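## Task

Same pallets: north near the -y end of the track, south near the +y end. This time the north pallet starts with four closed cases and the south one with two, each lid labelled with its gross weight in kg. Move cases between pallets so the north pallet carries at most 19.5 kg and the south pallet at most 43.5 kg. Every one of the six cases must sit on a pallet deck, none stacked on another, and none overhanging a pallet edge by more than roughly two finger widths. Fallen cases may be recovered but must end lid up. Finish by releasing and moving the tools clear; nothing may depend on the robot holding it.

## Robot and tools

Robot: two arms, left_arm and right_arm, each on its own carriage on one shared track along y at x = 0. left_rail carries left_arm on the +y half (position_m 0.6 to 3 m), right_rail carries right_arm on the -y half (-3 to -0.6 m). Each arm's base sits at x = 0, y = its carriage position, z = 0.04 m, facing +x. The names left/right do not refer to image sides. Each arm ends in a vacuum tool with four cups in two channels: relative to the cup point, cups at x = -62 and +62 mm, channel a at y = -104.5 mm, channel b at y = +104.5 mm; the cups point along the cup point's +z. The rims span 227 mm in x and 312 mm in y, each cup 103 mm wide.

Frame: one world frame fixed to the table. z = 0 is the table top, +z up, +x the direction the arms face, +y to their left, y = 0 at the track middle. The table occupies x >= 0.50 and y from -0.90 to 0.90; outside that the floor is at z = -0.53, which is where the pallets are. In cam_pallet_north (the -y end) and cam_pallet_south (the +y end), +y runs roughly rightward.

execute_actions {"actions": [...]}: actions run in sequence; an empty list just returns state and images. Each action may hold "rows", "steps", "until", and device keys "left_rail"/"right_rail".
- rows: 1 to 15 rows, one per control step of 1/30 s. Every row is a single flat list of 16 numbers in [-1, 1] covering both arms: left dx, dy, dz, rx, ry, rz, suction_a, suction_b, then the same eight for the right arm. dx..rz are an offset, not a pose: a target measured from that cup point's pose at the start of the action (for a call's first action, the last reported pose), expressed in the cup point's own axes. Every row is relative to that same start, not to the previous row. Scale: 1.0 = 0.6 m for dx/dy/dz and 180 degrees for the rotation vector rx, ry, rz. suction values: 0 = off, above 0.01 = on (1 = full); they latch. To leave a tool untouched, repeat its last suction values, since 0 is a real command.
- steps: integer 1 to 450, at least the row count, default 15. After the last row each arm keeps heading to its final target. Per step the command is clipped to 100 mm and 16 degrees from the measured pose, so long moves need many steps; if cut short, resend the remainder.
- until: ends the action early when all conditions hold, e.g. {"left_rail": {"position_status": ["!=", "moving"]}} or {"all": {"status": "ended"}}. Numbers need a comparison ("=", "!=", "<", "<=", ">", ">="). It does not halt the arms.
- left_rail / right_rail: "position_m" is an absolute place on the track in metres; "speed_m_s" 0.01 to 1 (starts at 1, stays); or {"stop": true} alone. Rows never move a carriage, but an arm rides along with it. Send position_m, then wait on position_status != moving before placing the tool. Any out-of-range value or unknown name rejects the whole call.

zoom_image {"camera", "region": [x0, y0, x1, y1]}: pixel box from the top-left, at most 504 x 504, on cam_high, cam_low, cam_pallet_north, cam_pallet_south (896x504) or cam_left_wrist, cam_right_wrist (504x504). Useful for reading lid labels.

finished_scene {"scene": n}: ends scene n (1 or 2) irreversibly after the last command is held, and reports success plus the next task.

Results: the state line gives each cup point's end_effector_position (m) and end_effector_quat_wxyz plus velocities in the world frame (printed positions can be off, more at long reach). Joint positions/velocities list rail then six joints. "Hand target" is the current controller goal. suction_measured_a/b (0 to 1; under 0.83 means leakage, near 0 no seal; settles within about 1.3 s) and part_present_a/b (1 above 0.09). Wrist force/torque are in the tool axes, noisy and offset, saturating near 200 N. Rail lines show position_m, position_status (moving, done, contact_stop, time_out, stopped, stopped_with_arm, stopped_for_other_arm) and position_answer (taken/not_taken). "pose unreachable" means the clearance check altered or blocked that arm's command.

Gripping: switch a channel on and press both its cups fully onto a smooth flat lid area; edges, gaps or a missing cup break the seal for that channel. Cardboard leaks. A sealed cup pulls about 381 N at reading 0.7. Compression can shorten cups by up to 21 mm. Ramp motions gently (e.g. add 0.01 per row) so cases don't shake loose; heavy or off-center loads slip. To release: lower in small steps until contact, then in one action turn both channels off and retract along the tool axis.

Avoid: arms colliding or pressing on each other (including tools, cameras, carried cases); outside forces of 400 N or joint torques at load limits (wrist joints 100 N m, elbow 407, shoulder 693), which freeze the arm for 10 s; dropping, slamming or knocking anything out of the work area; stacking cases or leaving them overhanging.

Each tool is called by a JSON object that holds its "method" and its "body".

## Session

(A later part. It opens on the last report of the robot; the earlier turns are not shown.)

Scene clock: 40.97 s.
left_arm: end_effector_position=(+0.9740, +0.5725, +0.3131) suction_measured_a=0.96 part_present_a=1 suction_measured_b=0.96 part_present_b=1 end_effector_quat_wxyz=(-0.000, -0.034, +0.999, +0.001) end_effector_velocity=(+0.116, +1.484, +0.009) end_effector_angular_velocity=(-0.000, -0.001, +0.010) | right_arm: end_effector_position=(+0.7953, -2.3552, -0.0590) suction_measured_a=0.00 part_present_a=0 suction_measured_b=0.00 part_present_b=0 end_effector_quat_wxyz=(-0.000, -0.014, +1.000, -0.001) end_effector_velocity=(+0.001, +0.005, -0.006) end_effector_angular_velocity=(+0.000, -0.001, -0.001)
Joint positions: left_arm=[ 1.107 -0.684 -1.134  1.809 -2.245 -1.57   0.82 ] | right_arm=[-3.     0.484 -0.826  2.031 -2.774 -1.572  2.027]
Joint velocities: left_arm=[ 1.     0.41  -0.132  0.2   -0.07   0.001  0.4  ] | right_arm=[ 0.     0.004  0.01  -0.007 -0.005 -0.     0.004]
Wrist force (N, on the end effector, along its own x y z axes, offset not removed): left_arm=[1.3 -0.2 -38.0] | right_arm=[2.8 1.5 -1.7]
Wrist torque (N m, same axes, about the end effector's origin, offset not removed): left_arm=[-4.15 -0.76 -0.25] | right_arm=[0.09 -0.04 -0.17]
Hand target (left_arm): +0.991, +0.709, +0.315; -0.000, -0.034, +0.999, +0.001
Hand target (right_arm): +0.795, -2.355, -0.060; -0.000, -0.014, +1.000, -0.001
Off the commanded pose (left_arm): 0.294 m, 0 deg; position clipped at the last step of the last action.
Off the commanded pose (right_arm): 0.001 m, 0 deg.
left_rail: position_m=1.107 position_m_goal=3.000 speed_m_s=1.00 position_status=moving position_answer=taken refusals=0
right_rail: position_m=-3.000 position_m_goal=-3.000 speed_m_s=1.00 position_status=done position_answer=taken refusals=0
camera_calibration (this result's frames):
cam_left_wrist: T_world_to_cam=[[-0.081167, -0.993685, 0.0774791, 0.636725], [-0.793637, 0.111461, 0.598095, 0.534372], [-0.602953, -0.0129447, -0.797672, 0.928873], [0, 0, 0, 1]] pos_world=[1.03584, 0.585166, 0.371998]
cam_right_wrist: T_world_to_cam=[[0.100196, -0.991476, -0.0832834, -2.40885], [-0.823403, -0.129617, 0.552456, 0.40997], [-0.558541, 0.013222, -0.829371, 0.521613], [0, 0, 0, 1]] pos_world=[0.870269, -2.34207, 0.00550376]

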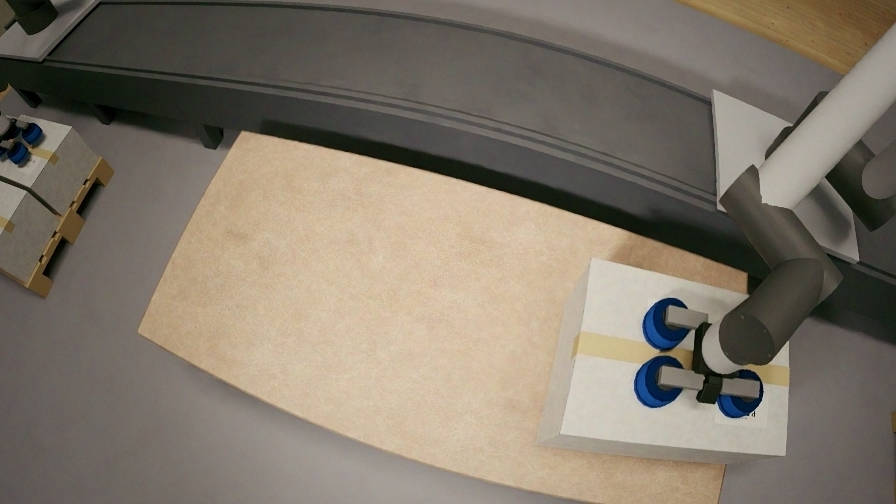

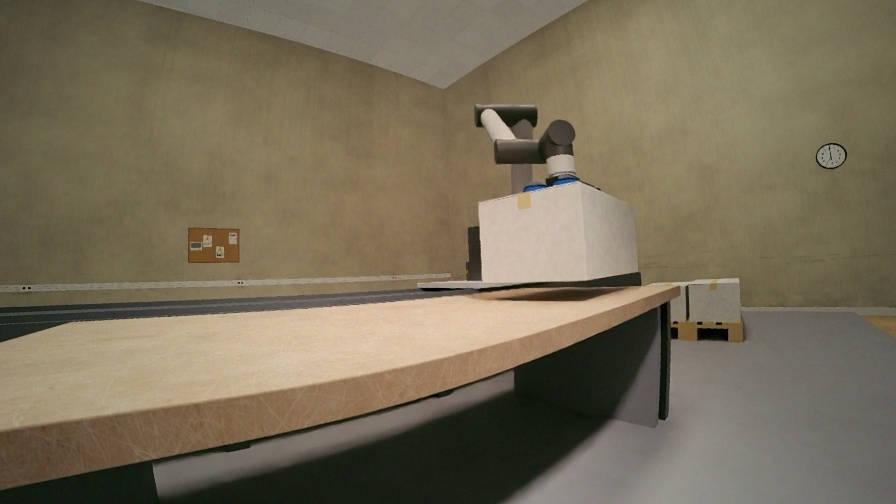

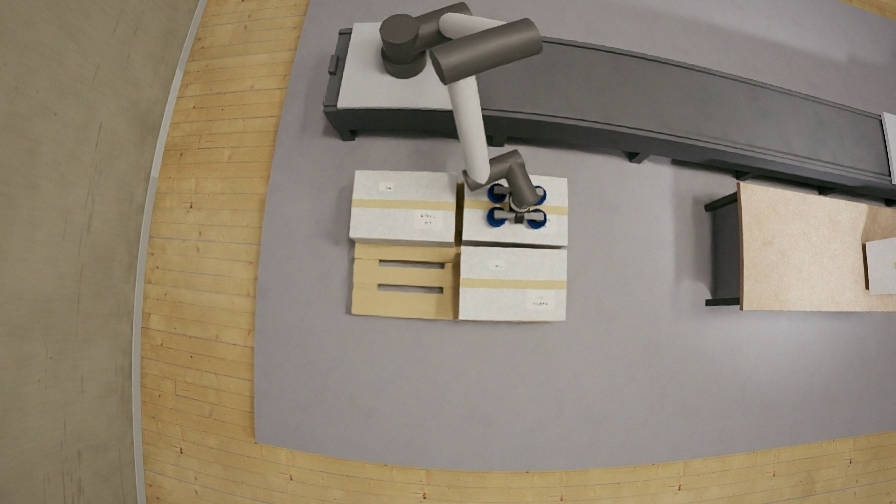

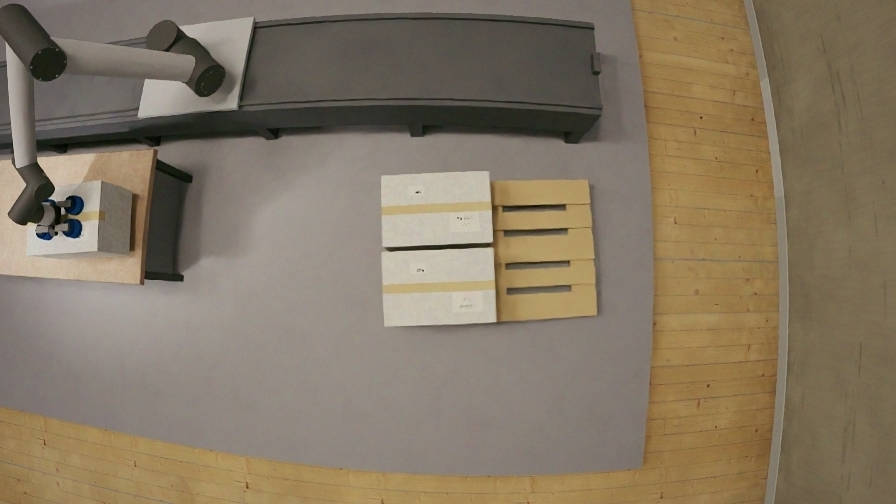

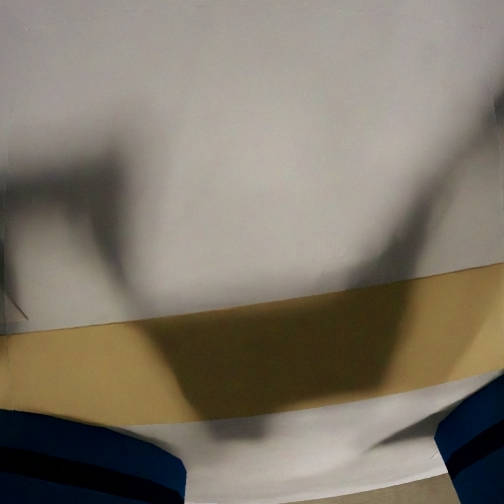

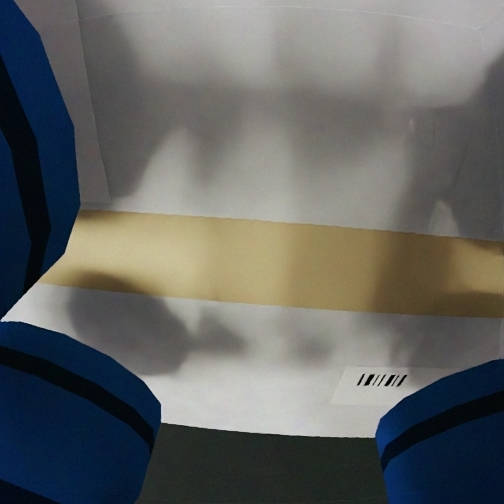

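{"method": "execute_actions", "body": {"actions": [{"rows":[
[-0.07,0.19,0.0,0,0,0,1,1, 0,0,0.01,0,0,0,1,1],
[-0.08,0.22,0.01,0,0,0,1,1, 0,0,0.02,0,0,0,1,1],
[-0.095,0.26,0.02,0,0,0,1,1, 0,0,0.03,0,0,0,1,1],
[-0.11,0.31,0.03,0,0,0,1,1, 0,0,0.04,0,0,0,1,1],
[-0.13,0.37,0.04,0,0,0,1,1, 0,0,0.048,0,0,0,1,1],
[-0.337,0.946,0.15,0,0,0,1,1, 0,0,0.055,0,0,0,1,1],
[-0.337,0.946,0.15,0,0,0,1,1, 0,0,0.061,0,0,0,1,1],
[-0.337,0.946,0.15,0,0,0,1,1, 0,0,0.066,0,0,0,1,1],
[-0.337,0.946,0.15,0,0,0,1,1, 0,0,0.07,0,0,0,1,1],
[-0.337,0.946,0.15,0,0,0,1,1, 0,0,0.074,0,0,0,1,1]
],"steps":22}]}}

Scene clock: 44.93 s.
left_arm: end_effector_position=(+1.0737, +2.8519, +0.2593) suction_measured_a=0.96 part_present_a=1 suction_measured_b=0.96 part_present_b=1 end_effector_quat_wxyz=(-0.000, -0.035, +0.999, +0.001) end_effector_velocity=(+0.128, +0.474, -0.085) end_effector_angular_velocity=(-0.001, -0.002, +0.004) | right_arm: end_effector_position=(+0.7953, -2.3554, -0.1031) suction_measured_a=0.81 part_present_a=1 suction_measured_b=0.81 part_present_b=1 end_effector_quat_wxyz=(-0.000, -0.014, +1.000, -0.001) end_effector_velocity=(-0.001, +0.002, -0.004) end_effector_angular_velocity=(+0.007, +0.001, +0.000)
Joint positions: left_arm=[ 3.    -0.324 -1.116  1.878 -2.331 -1.568  1.177] | right_arm=[-3.     0.484 -0.772  2.025 -2.822 -1.572  2.027]
Joint velocities: left_arm=[ 0.     0.46   0.126 -0.055 -0.075  0.     0.456] | right_arm=[ 0.     0.     0.005 -0.    -0.007  0.007  0.   ]
Wrist force (N, on the end effector, along its own x y z axes, offset not removed): left_arm=[2.0 -6.1 -39.0] | right_arm=[14.0 6.0 -1.1]
Wrist torque (N m, same axes, about the end effector's origin, offset not removed): left_arm=[-4.84 -1.02 -0.29] | right_arm=[5.28 0.30 -0.58]
Hand target (left_arm): +1.093, +2.928, +0.246; +0.000, -0.035, +0.999, +0.001
Hand target (right_arm): +0.795, -2.355, -0.103; -0.000, -0.014, +1.000, -0.001
Off the commanded pose (left_arm): 0.207 m, 0 deg; position clipped at the last step of the last action.
Off the commanded pose (right_arm): 0.000 m, 0 deg.
left_rail: position_m=3.000 position_m_goal=3.000 speed_m_s=1.00 position_status=done position_answer=taken refusals=0
right_rail: position_m=-3.000 position_m_goal=-3.000 speed_m_s=1.00 position_status=done position_answer=taken refusals=0
camera_calibration (this result's frames):
cam_left_wrist: T_world_to_cam=[[-0.0782048, -0.994034, 0.0760257, 2.91212], [-0.793898, 0.108222, 0.598343, 0.401063], [-0.603001, -0.0135634, -0.797625, 0.9774], [0, 0, 0, 1]] pos_world=[1.13552, 2.8646, 0.31823]
cam_right_wrist: T_world_to_cam=[[0.100245, -0.991486, -0.0831062, -2.41269], [-0.823396, -0.129559, 0.552479, 0.434349], [-0.558542, 0.0130459, -0.829373, 0.484643], [0, 0, 0, 1]] pos_world=[0.870195, -2.34219, -0.0385283]

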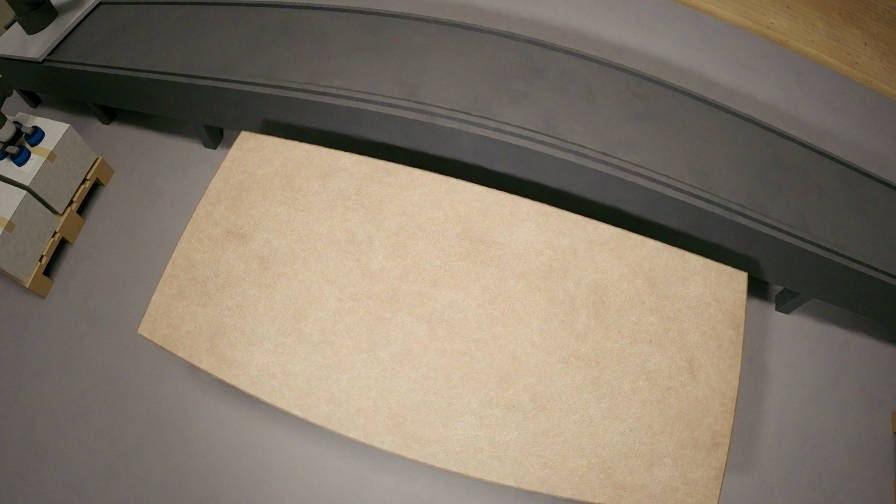

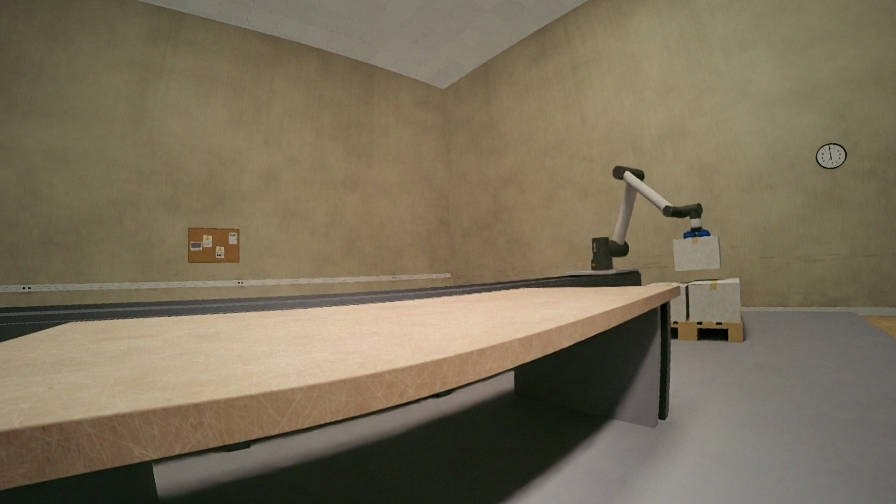

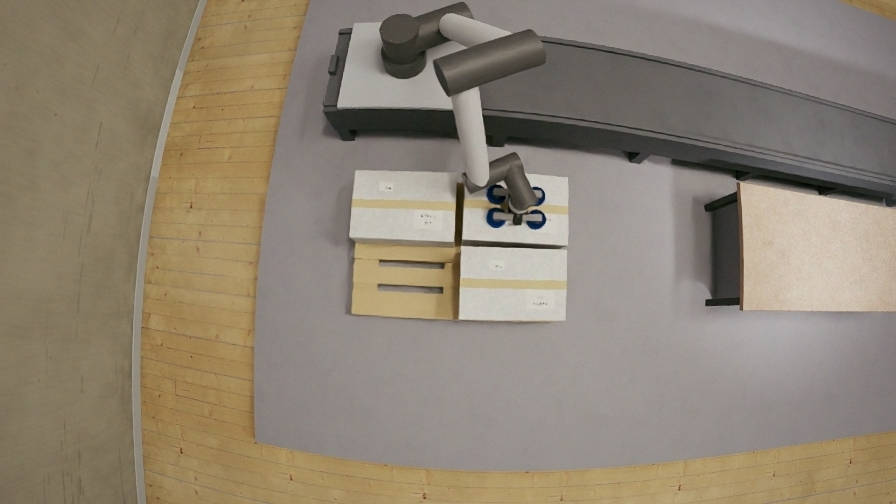

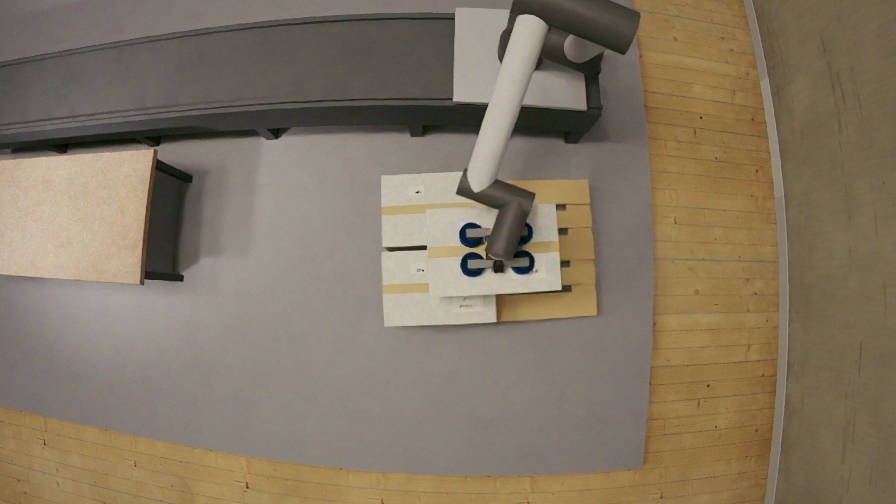

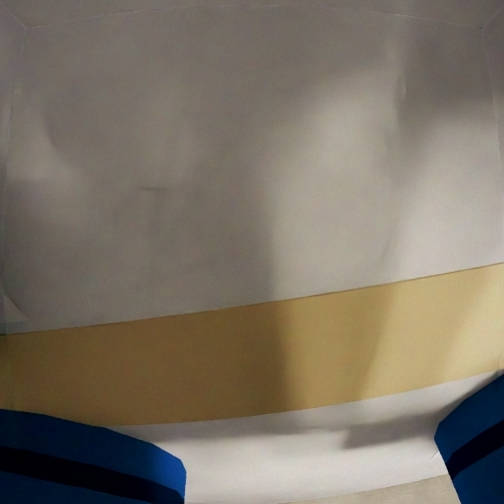

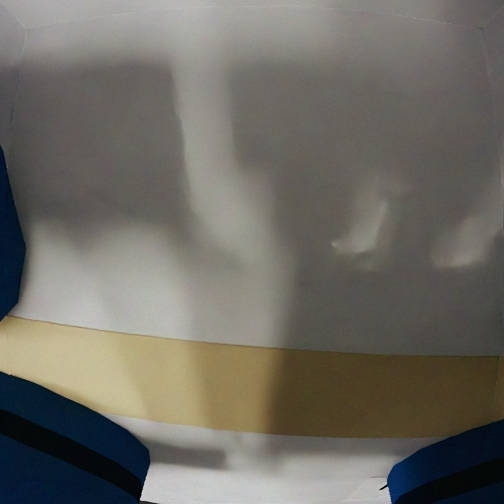

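{"method": "execute_actions", "body": {"actions": [{"rows":[
[-0.05,0.135,0.025,0,0,0,1,1, 0,0,-0.008,0,0,0,1,1],
[-0.06,0.16,0.028,0,0,0,1,1, 0,0,-0.018,0,0,0,1,1],
[-0.075,0.195,0.032,0,0,0,1,1, 0,0,-0.03,0,0,0,1,1],
[-0.09,0.24,0.036,0,0,0,1,1, 0,0,-0.045,0,0,0,1,1],
[-0.115,0.3,0.04,0,0,0,1,1, 0,0,-0.065,0,0,0,1,1],
[-0.219,0.568,0.065,0.0005,0,0,1,1, 0,0,-0.09,0,0,0,1,1],
[-0.219,0.568,0.065,0.0005,0,0,1,1, 0,0,-0.12,0,0,0,1,1],
[-0.219,0.568,0.065,0.0005,0,0,1,1, 0,0,-0.16,0,0,0,1,1],
[-0.219,0.568,0.065,0.0005,0,0,1,1, 0,0,-0.21,0,0,0,1,1],
[-0.219,0.568,0.065,0.0005,0,0,1,1, 0,0,-0.73,0,0,0,1,1]
],"steps":24}]}}

{"method": "zoom_image", "body": {"camera": "cam_pallet_south", "region": [350, 150, 680, 370]}}

Scene clock: 48.10 s.
left_arm: end_effector_position=(+1.1761, +3.1937, +0.2226) suction_measured_a=0.96 part_present_a=1 suction_measured_b=0.96 part_present_b=1 end_effector_quat_wxyz=(+0.000, -0.036, +0.999, +0.001) end_effector_velocity=(+0.043, +0.071, -0.010) end_effector_angular_velocity=(-0.006, +0.006, -0.008) | right_arm: end_effector_position=(+0.7977, -2.3523, +0.1798) suction_measured_a=0.96 part_present_a=1 suction_measured_b=0.96 part_present_b=1 end_effector_quat_wxyz=(+0.004, -0.014, +1.000, +0.001) end_effector_velocity=(+0.002, +0.001, +0.498) end_effector_angular_velocity=(+0.007, -0.012, -0.000)
Joint positions: left_arm=[ 3.    -0.006 -0.99   1.721 -2.302 -1.569  1.493] | right_arm=[-3.     0.485 -1.091  1.999 -2.486 -1.572  2.029]
Joint velocities: left_arm=[ 0.     0.062  0.056 -0.089  0.039 -0.006  0.07 ] | right_arm=[ 0.     0.    -0.499 -0.163  0.648 -0.     0.   ]
Wrist force (N, on the end effector, along its own x y z axes, offset not removed): left_arm=[2.2 4.0 -45.4] | right_arm=[2.6 1.8 -2.1]
Wrist torque (N m, same axes, about the end effector's origin, offset not removed): left_arm=[-5.08 -1.69 -0.20] | right_arm=[6.78 -0.99 -0.12]
Hand target (left_arm): +1.181, +3.201, +0.222; -0.000, -0.035, +0.999, +0.000
Hand target (right_arm): +0.795, -2.354, +0.259; +0.003, -0.014, +1.000, +0.001
Off the commanded pose (left_arm): 0.009 m, 0 deg.
Off the commanded pose (right_arm): 0.155 m, 1 deg; position clipped at the last step of the last action.
left_rail: position_m=3.000 position_m_goal=3.000 speed_m_s=1.00 position_status=done position_answer=taken refusals=0
right_rail: position_m=-3.000 position_m_goal=-3.000 speed_m_s=1.00 position_status=done position_answer=taken refusals=0
camera_calibration (this result's frames):
cam_left_wrist: T_world_to_cam=[[-0.0771624, -0.994013, 0.0773577, 3.26115], [-0.794804, 0.108171, 0.597148, 0.468845], [-0.601941, -0.0154067, -0.798392, 1.01939], [0, 0, 0, 1]] pos_world=[1.23789, 3.20662, 0.281626]
cam_right_wrist: T_world_to_cam=[[0.100945, -0.99111, -0.0866638, -2.3854], [-0.827794, -0.131992, 0.545285, 0.279591], [-0.551876, 0.0166957, -0.833759, 0.724587], [0, 0, 0, 1]] pos_world=[0.872121, -2.33939, 0.244946]

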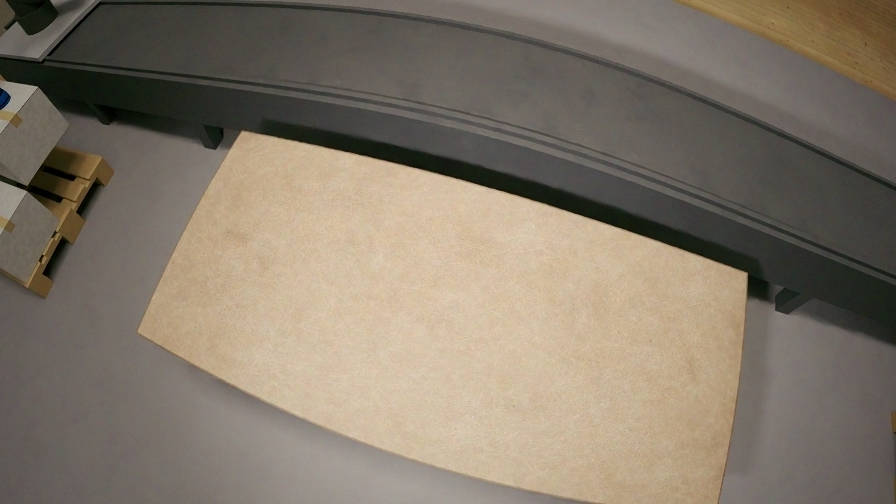

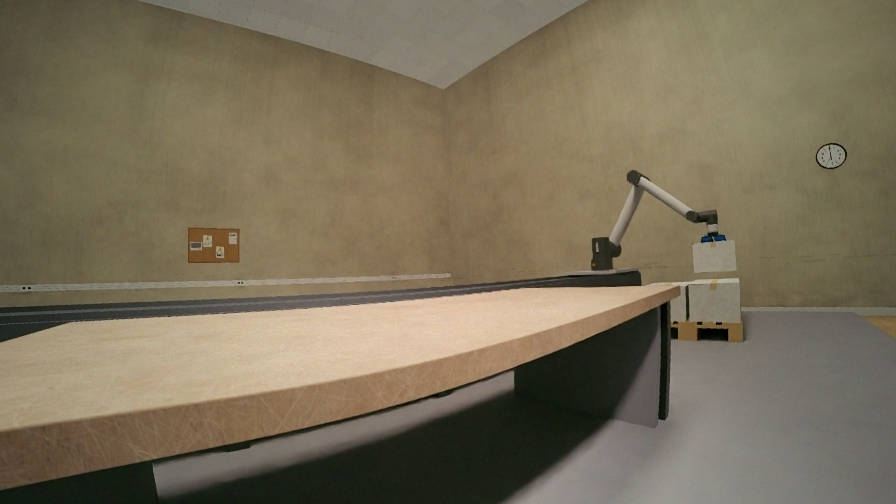

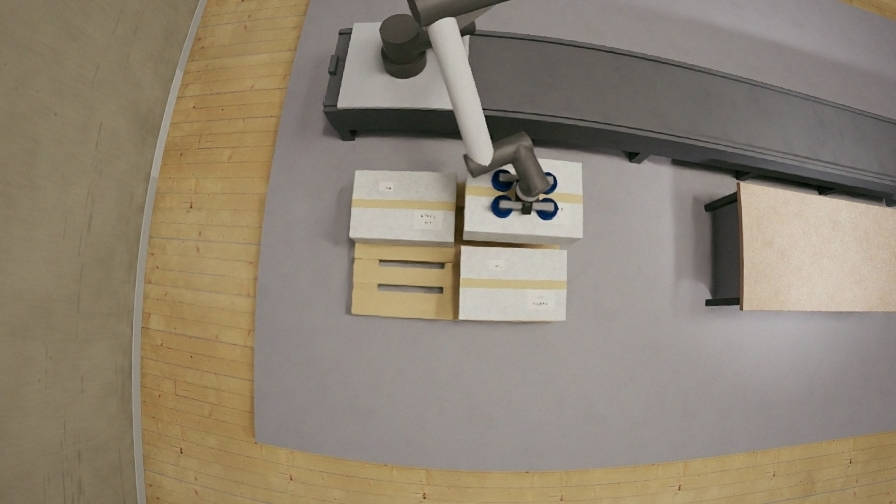

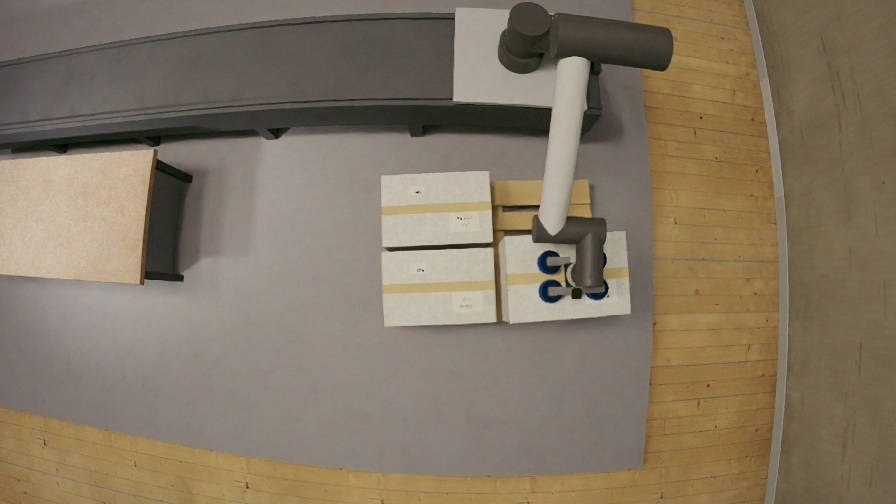

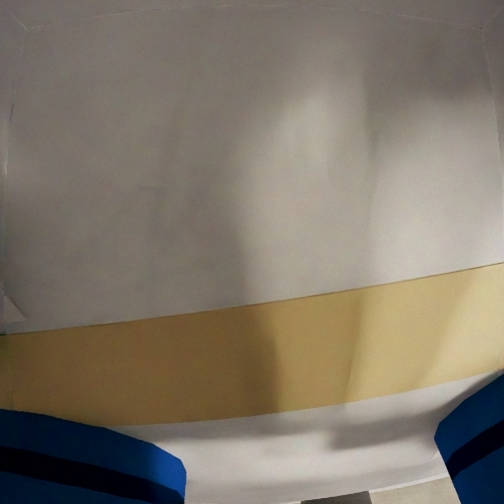

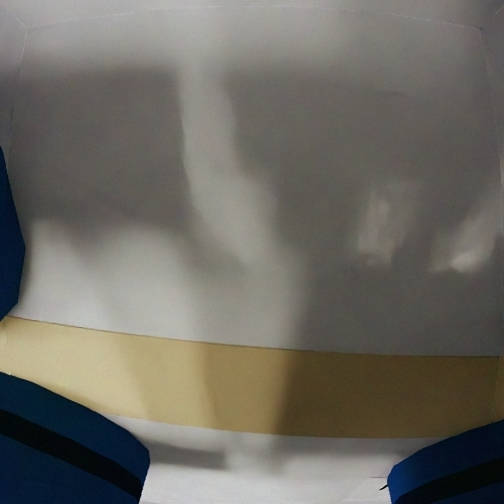

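Region (350, 150, 680, 370) of cam_pallet_south's 896x504 image, scaled by 1.527, with more detail than that image has.

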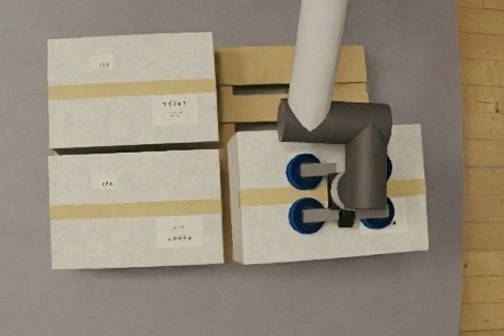

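{"method": "execute_actions", "body": {"actions": [{"right_rail":{"position_m":-0.6},"rows":[
[-0.01,0.016,0.01,0.0005,0,0,1,1, 0.004,-0.004,-0.14,0.0006,0.0015,0,1,1],
[-0.01,0.02,0.025,0.0005,0,0,1,1, 0.004,-0.004,-0.15,0.0006,0.0025,0,1,1],
[-0.01,0.024,0.045,0.0005,0,0,1,1, 0.004,-0.004,-0.165,0.0006,0.0025,0,1,1],
[-0.01,0.028,0.07,0.0005,0,0,1,1, 0.004,-0.004,-0.18,0.0006,0.0025,0,1,1],
[-0.01,0.028,0.1,0.0005,0,0,1,1, 0.004,-0.004,-0.195,0.0006,0.0025,0,1,1],
[-0.01,0.028,0.14,0.0005,0,0,1,1, 0.004,-0.004,-0.21,0.0006,0.0025,0,1,1],
[-0.01,0.028,0.19,0.0005,0,0,1,1, 0.004,-0.004,-0.22,0.0006,0.0025,0,1,1],
[-0.01,0.028,0.537,0.0005,0,0,1,1, 0.004,-0.004,-0.225,0.0006,0.0025,0,1,1]
],"steps":22}]}}

{"method": "execute_actions", "body": {"actions": []}}

Scene clock: 50.57 s.
left_arm: end_effector_position=(+1.1721, +3.2103, -0.0526) suction_measured_a=0.96 part_present_a=1 suction_measured_b=0.96 part_present_b=1 end_effector_quat_wxyz=(-0.002, -0.036, +0.999, -0.000) end_effector_velocity=(+0.017, +0.006, -0.404) end_effector_angular_velocity=(-0.000, +0.005, -0.000) | right_arm: end_effector_position=(+0.7945, -1.9153, +0.3145) suction_measured_a=0.96 part_present_a=1 suction_measured_b=0.96 part_present_b=1 end_effector_quat_wxyz=(-0.000, -0.014, +1.000, +0.000) end_effector_velocity=(-0.000, +1.000, +0.003) end_effector_angular_velocity=(-0.001, +0.002, -0.000)
Joint positions: left_arm=[ 3.     0.008 -0.741  1.764 -2.59  -1.571  1.508] | right_arm=[-2.56   0.484 -1.218  1.941 -2.294 -1.57   2.027]
Joint velocities: left_arm=[ 0.     0.005  0.419 -0.057 -0.356  0.     0.005] | right_arm=[ 1.     0.    -0.003 -0.002  0.007  0.     0.   ]
Wrist force (N, on the end effector, along its own x y z axes, offset not removed): left_arm=[5.3 -3.7 -25.1] | right_arm=[5.4 0.2 -0.1]
Wrist torque (N m, same axes, about the end effector's origin, offset not removed): left_arm=[-4.94 -1.58 -0.12] | right_arm=[6.92 -1.53 0.02]
Hand target (left_arm): +1.177, +3.211, -0.098; -0.000, -0.036, +0.999, -0.000
Hand target (right_arm): +0.794, -1.855, +0.315; -0.000, -0.014, +1.000, +0.000
Off the commanded pose (left_arm): 0.048 m, 0 deg.
Off the commanded pose (right_arm): 0.000 m, 0 deg.
left_rail: position_m=3.000 position_m_goal=3.000 speed_m_s=1.00 position_status=done position_answer=taken refusals=0
right_rail: position_m=-2.560 position_m_goal=-0.600 speed_m_s=1.00 position_status=moving position_answer=taken refusals=0
camera_calibration (this result's frames):
cam_left_wrist: T_world_to_cam=[[-0.0768343, -0.993881, 0.0793507, 3.29785], [-0.792389, 0.109174, 0.600167, 0.622285], [-0.605158, -0.0167633, -0.795929, 0.805711], [0, 0, 0, 1]] pos_world=[1.23406, 3.22324, 0.00612649]
cam_right_wrist: T_world_to_cam=[[0.100261, -0.991262, -0.0857208, -1.94035], [-0.823493, -0.131026, 0.551989, 0.257488], [-0.558398, 0.0152477, -0.829433, 0.828875], [0, 0, 0, 1]] pos_world=[0.869423, -1.9023, 0.379037]

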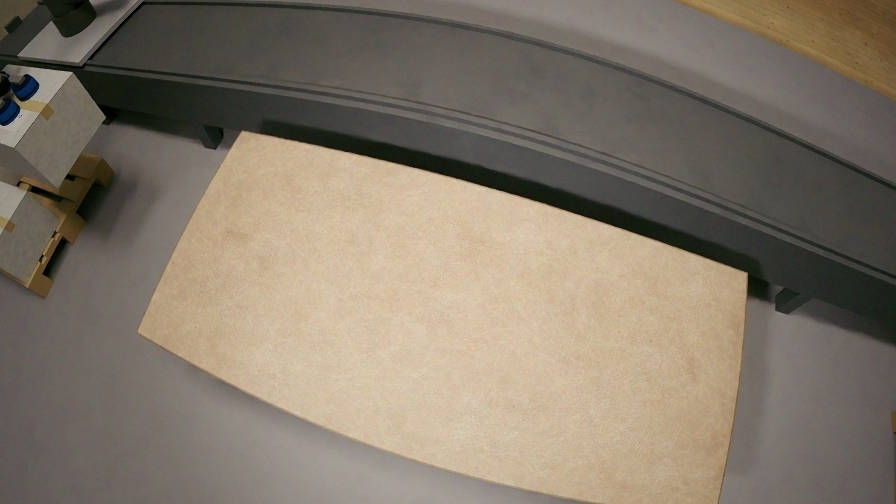

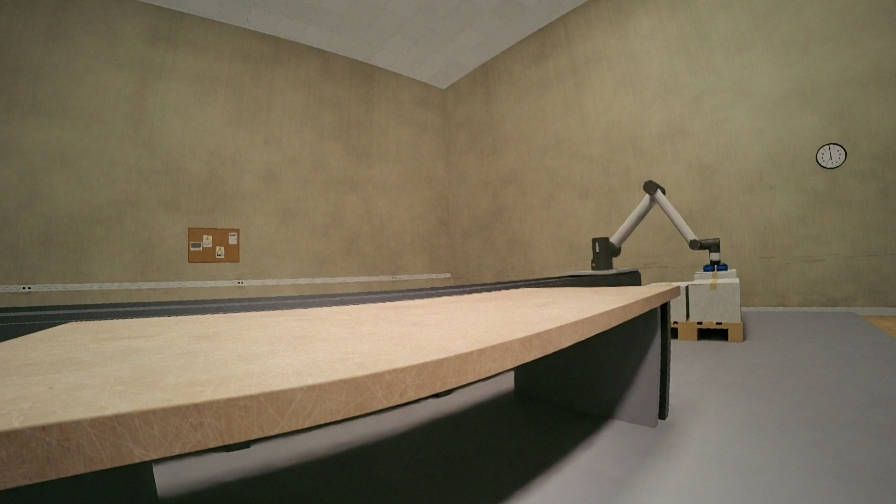

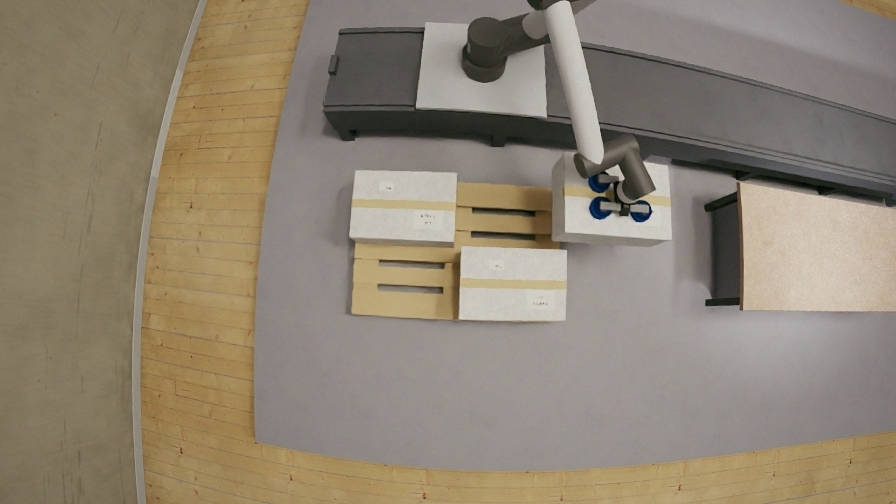

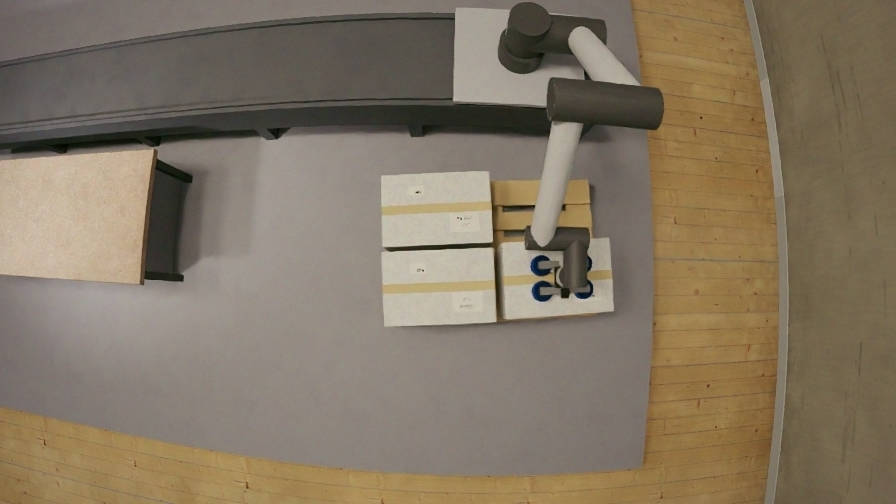

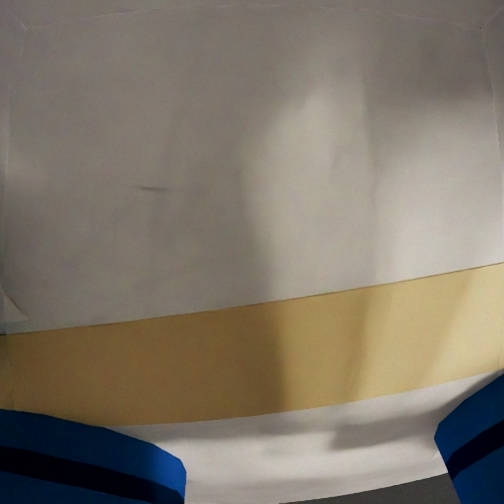

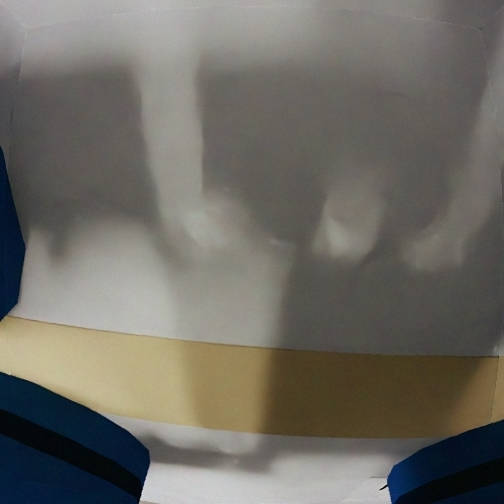

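Scene clock: 50.57 s.
left_arm: end_effector_position=(+1.1721, +3.2103, -0.0526) suction_measured_a=0.96 part_present_a=1 suction_measured_b=0.96 part_present_b=1 end_effector_quat_wxyz=(-0.002, -0.036, +0.999, -0.000) end_effector_velocity=(+0.017, +0.006, -0.404) end_effector_angular_velocity=(-0.000, +0.005, -0.000) | right_arm: end_effector_position=(+0.7945, -1.9153, +0.3145) suction_measured_a=0.96 part_present_a=1 suction_measured_b=0.96 part_present_b=1 end_effector_quat_wxyz=(-0.000, -0.014, +1.000, +0.000) end_effector_velocity=(-0.000, +1.000, +0.003) end_effector_angular_velocity=(-0.001, +0.002, -0.000)
Joint positions: left_arm=[ 3.     0.008 -0.741  1.764 -2.59  -1.571  1.508] | right_arm=[-2.56   0.484 -1.218  1.941 -2.294 -1.57   2.027]
Joint velocities: left_arm=[ 0.     0.005  0.419 -0.057 -0.356  0.     0.005] | right_arm=[ 1.     0.    -0.003 -0.002  0.007  0.     0.   ]
Wrist force (N, on the end effector, along its own x y z axes, offset not removed): left_arm=[5.3 -3.7 -25.1] | right_arm=[5.4 0.2 -0.1]
Wrist torque (N m, same axes, about the end effector's origin, offset not removed): left_arm=[-4.94 -1.58 -0.12] | right_arm=[6.92 -1.53 0.02]
Hand target (left_arm): +1.177, +3.211, -0.098; -0.000, -0.036, +0.999, -0.000
Hand target (right_arm): +0.794, -1.855, +0.315; -0.000, -0.014, +1.000, +0.000
Off the commanded pose (left_arm): 0.048 m, 0 deg.
Off the commanded pose (right_arm): 0.000 m, 0 deg.
left_rail: position_m=3.000 position_m_goal=3.000 speed_m_s=1.00 position_status=done position_answer=taken refusals=0
right_rail: position_m=-2.560 position_m_goal=-0.600 speed_m_s=1.00 position_status=moving position_answer=taken refusals=0
camera_calibration (this result's frames):
cam_left_wrist: T_world_to_cam=[[-0.0768343, -0.993881, 0.0793507, 3.29785], [-0.792389, 0.109174, 0.600167, 0.622285], [-0.605158, -0.0167633, -0.795929, 0.805711], [0, 0, 0, 1]] pos_world=[1.23406, 3.22324, 0.00612649]
cam_right_wrist: T_world_to_cam=[[0.100261, -0.991262, -0.0857208, -1.94035], [-0.823493, -0.131026, 0.551989, 0.257488], [-0.558398, 0.0152477, -0.829433, 0.828875], [0, 0, 0, 1]] pos_world=[0.869423, -1.9023, 0.379037]

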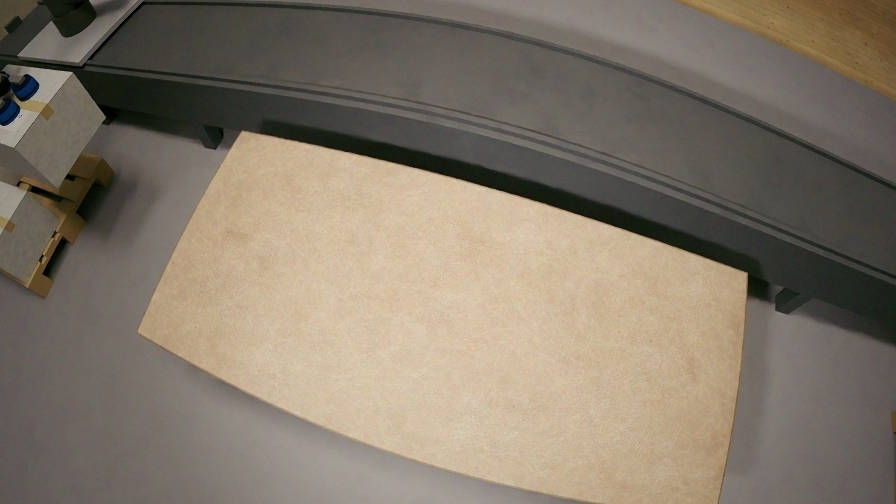

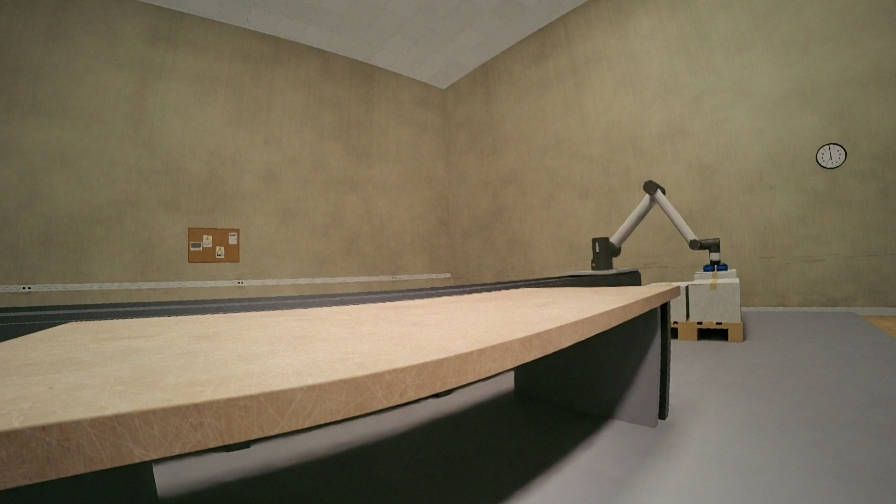

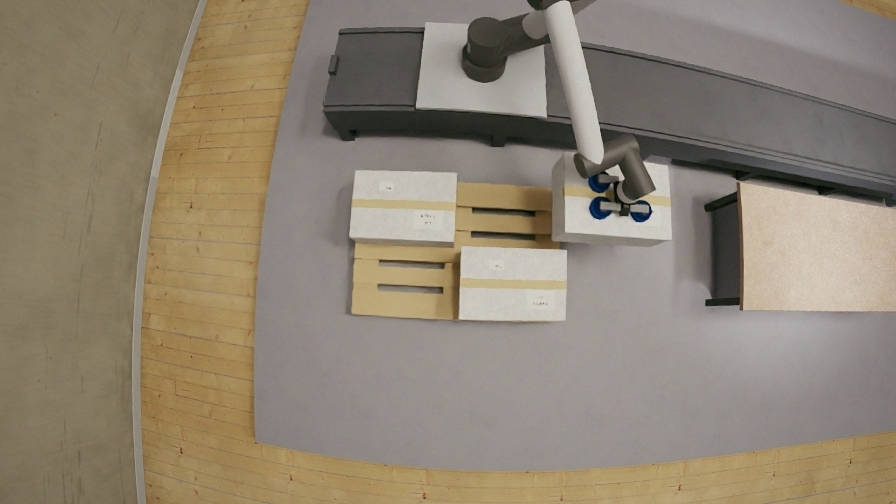

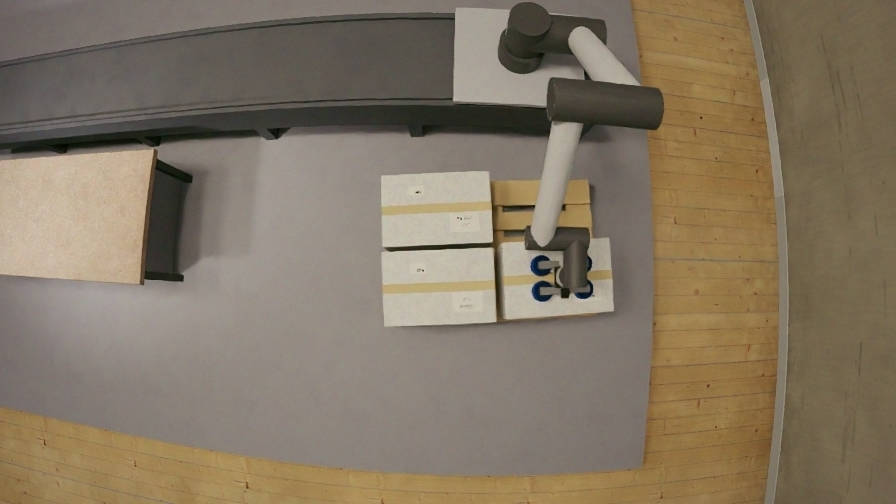

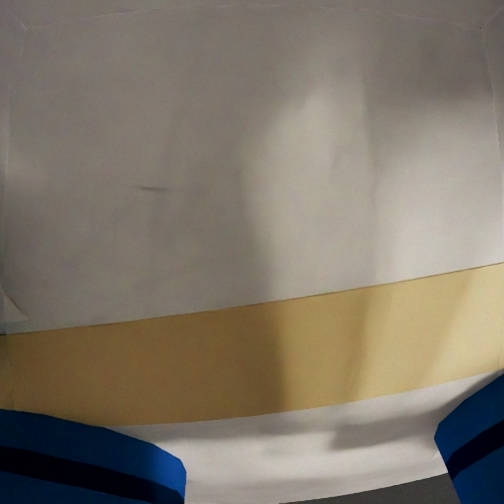

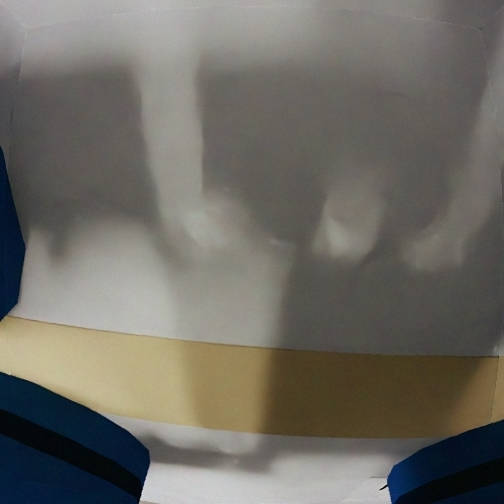

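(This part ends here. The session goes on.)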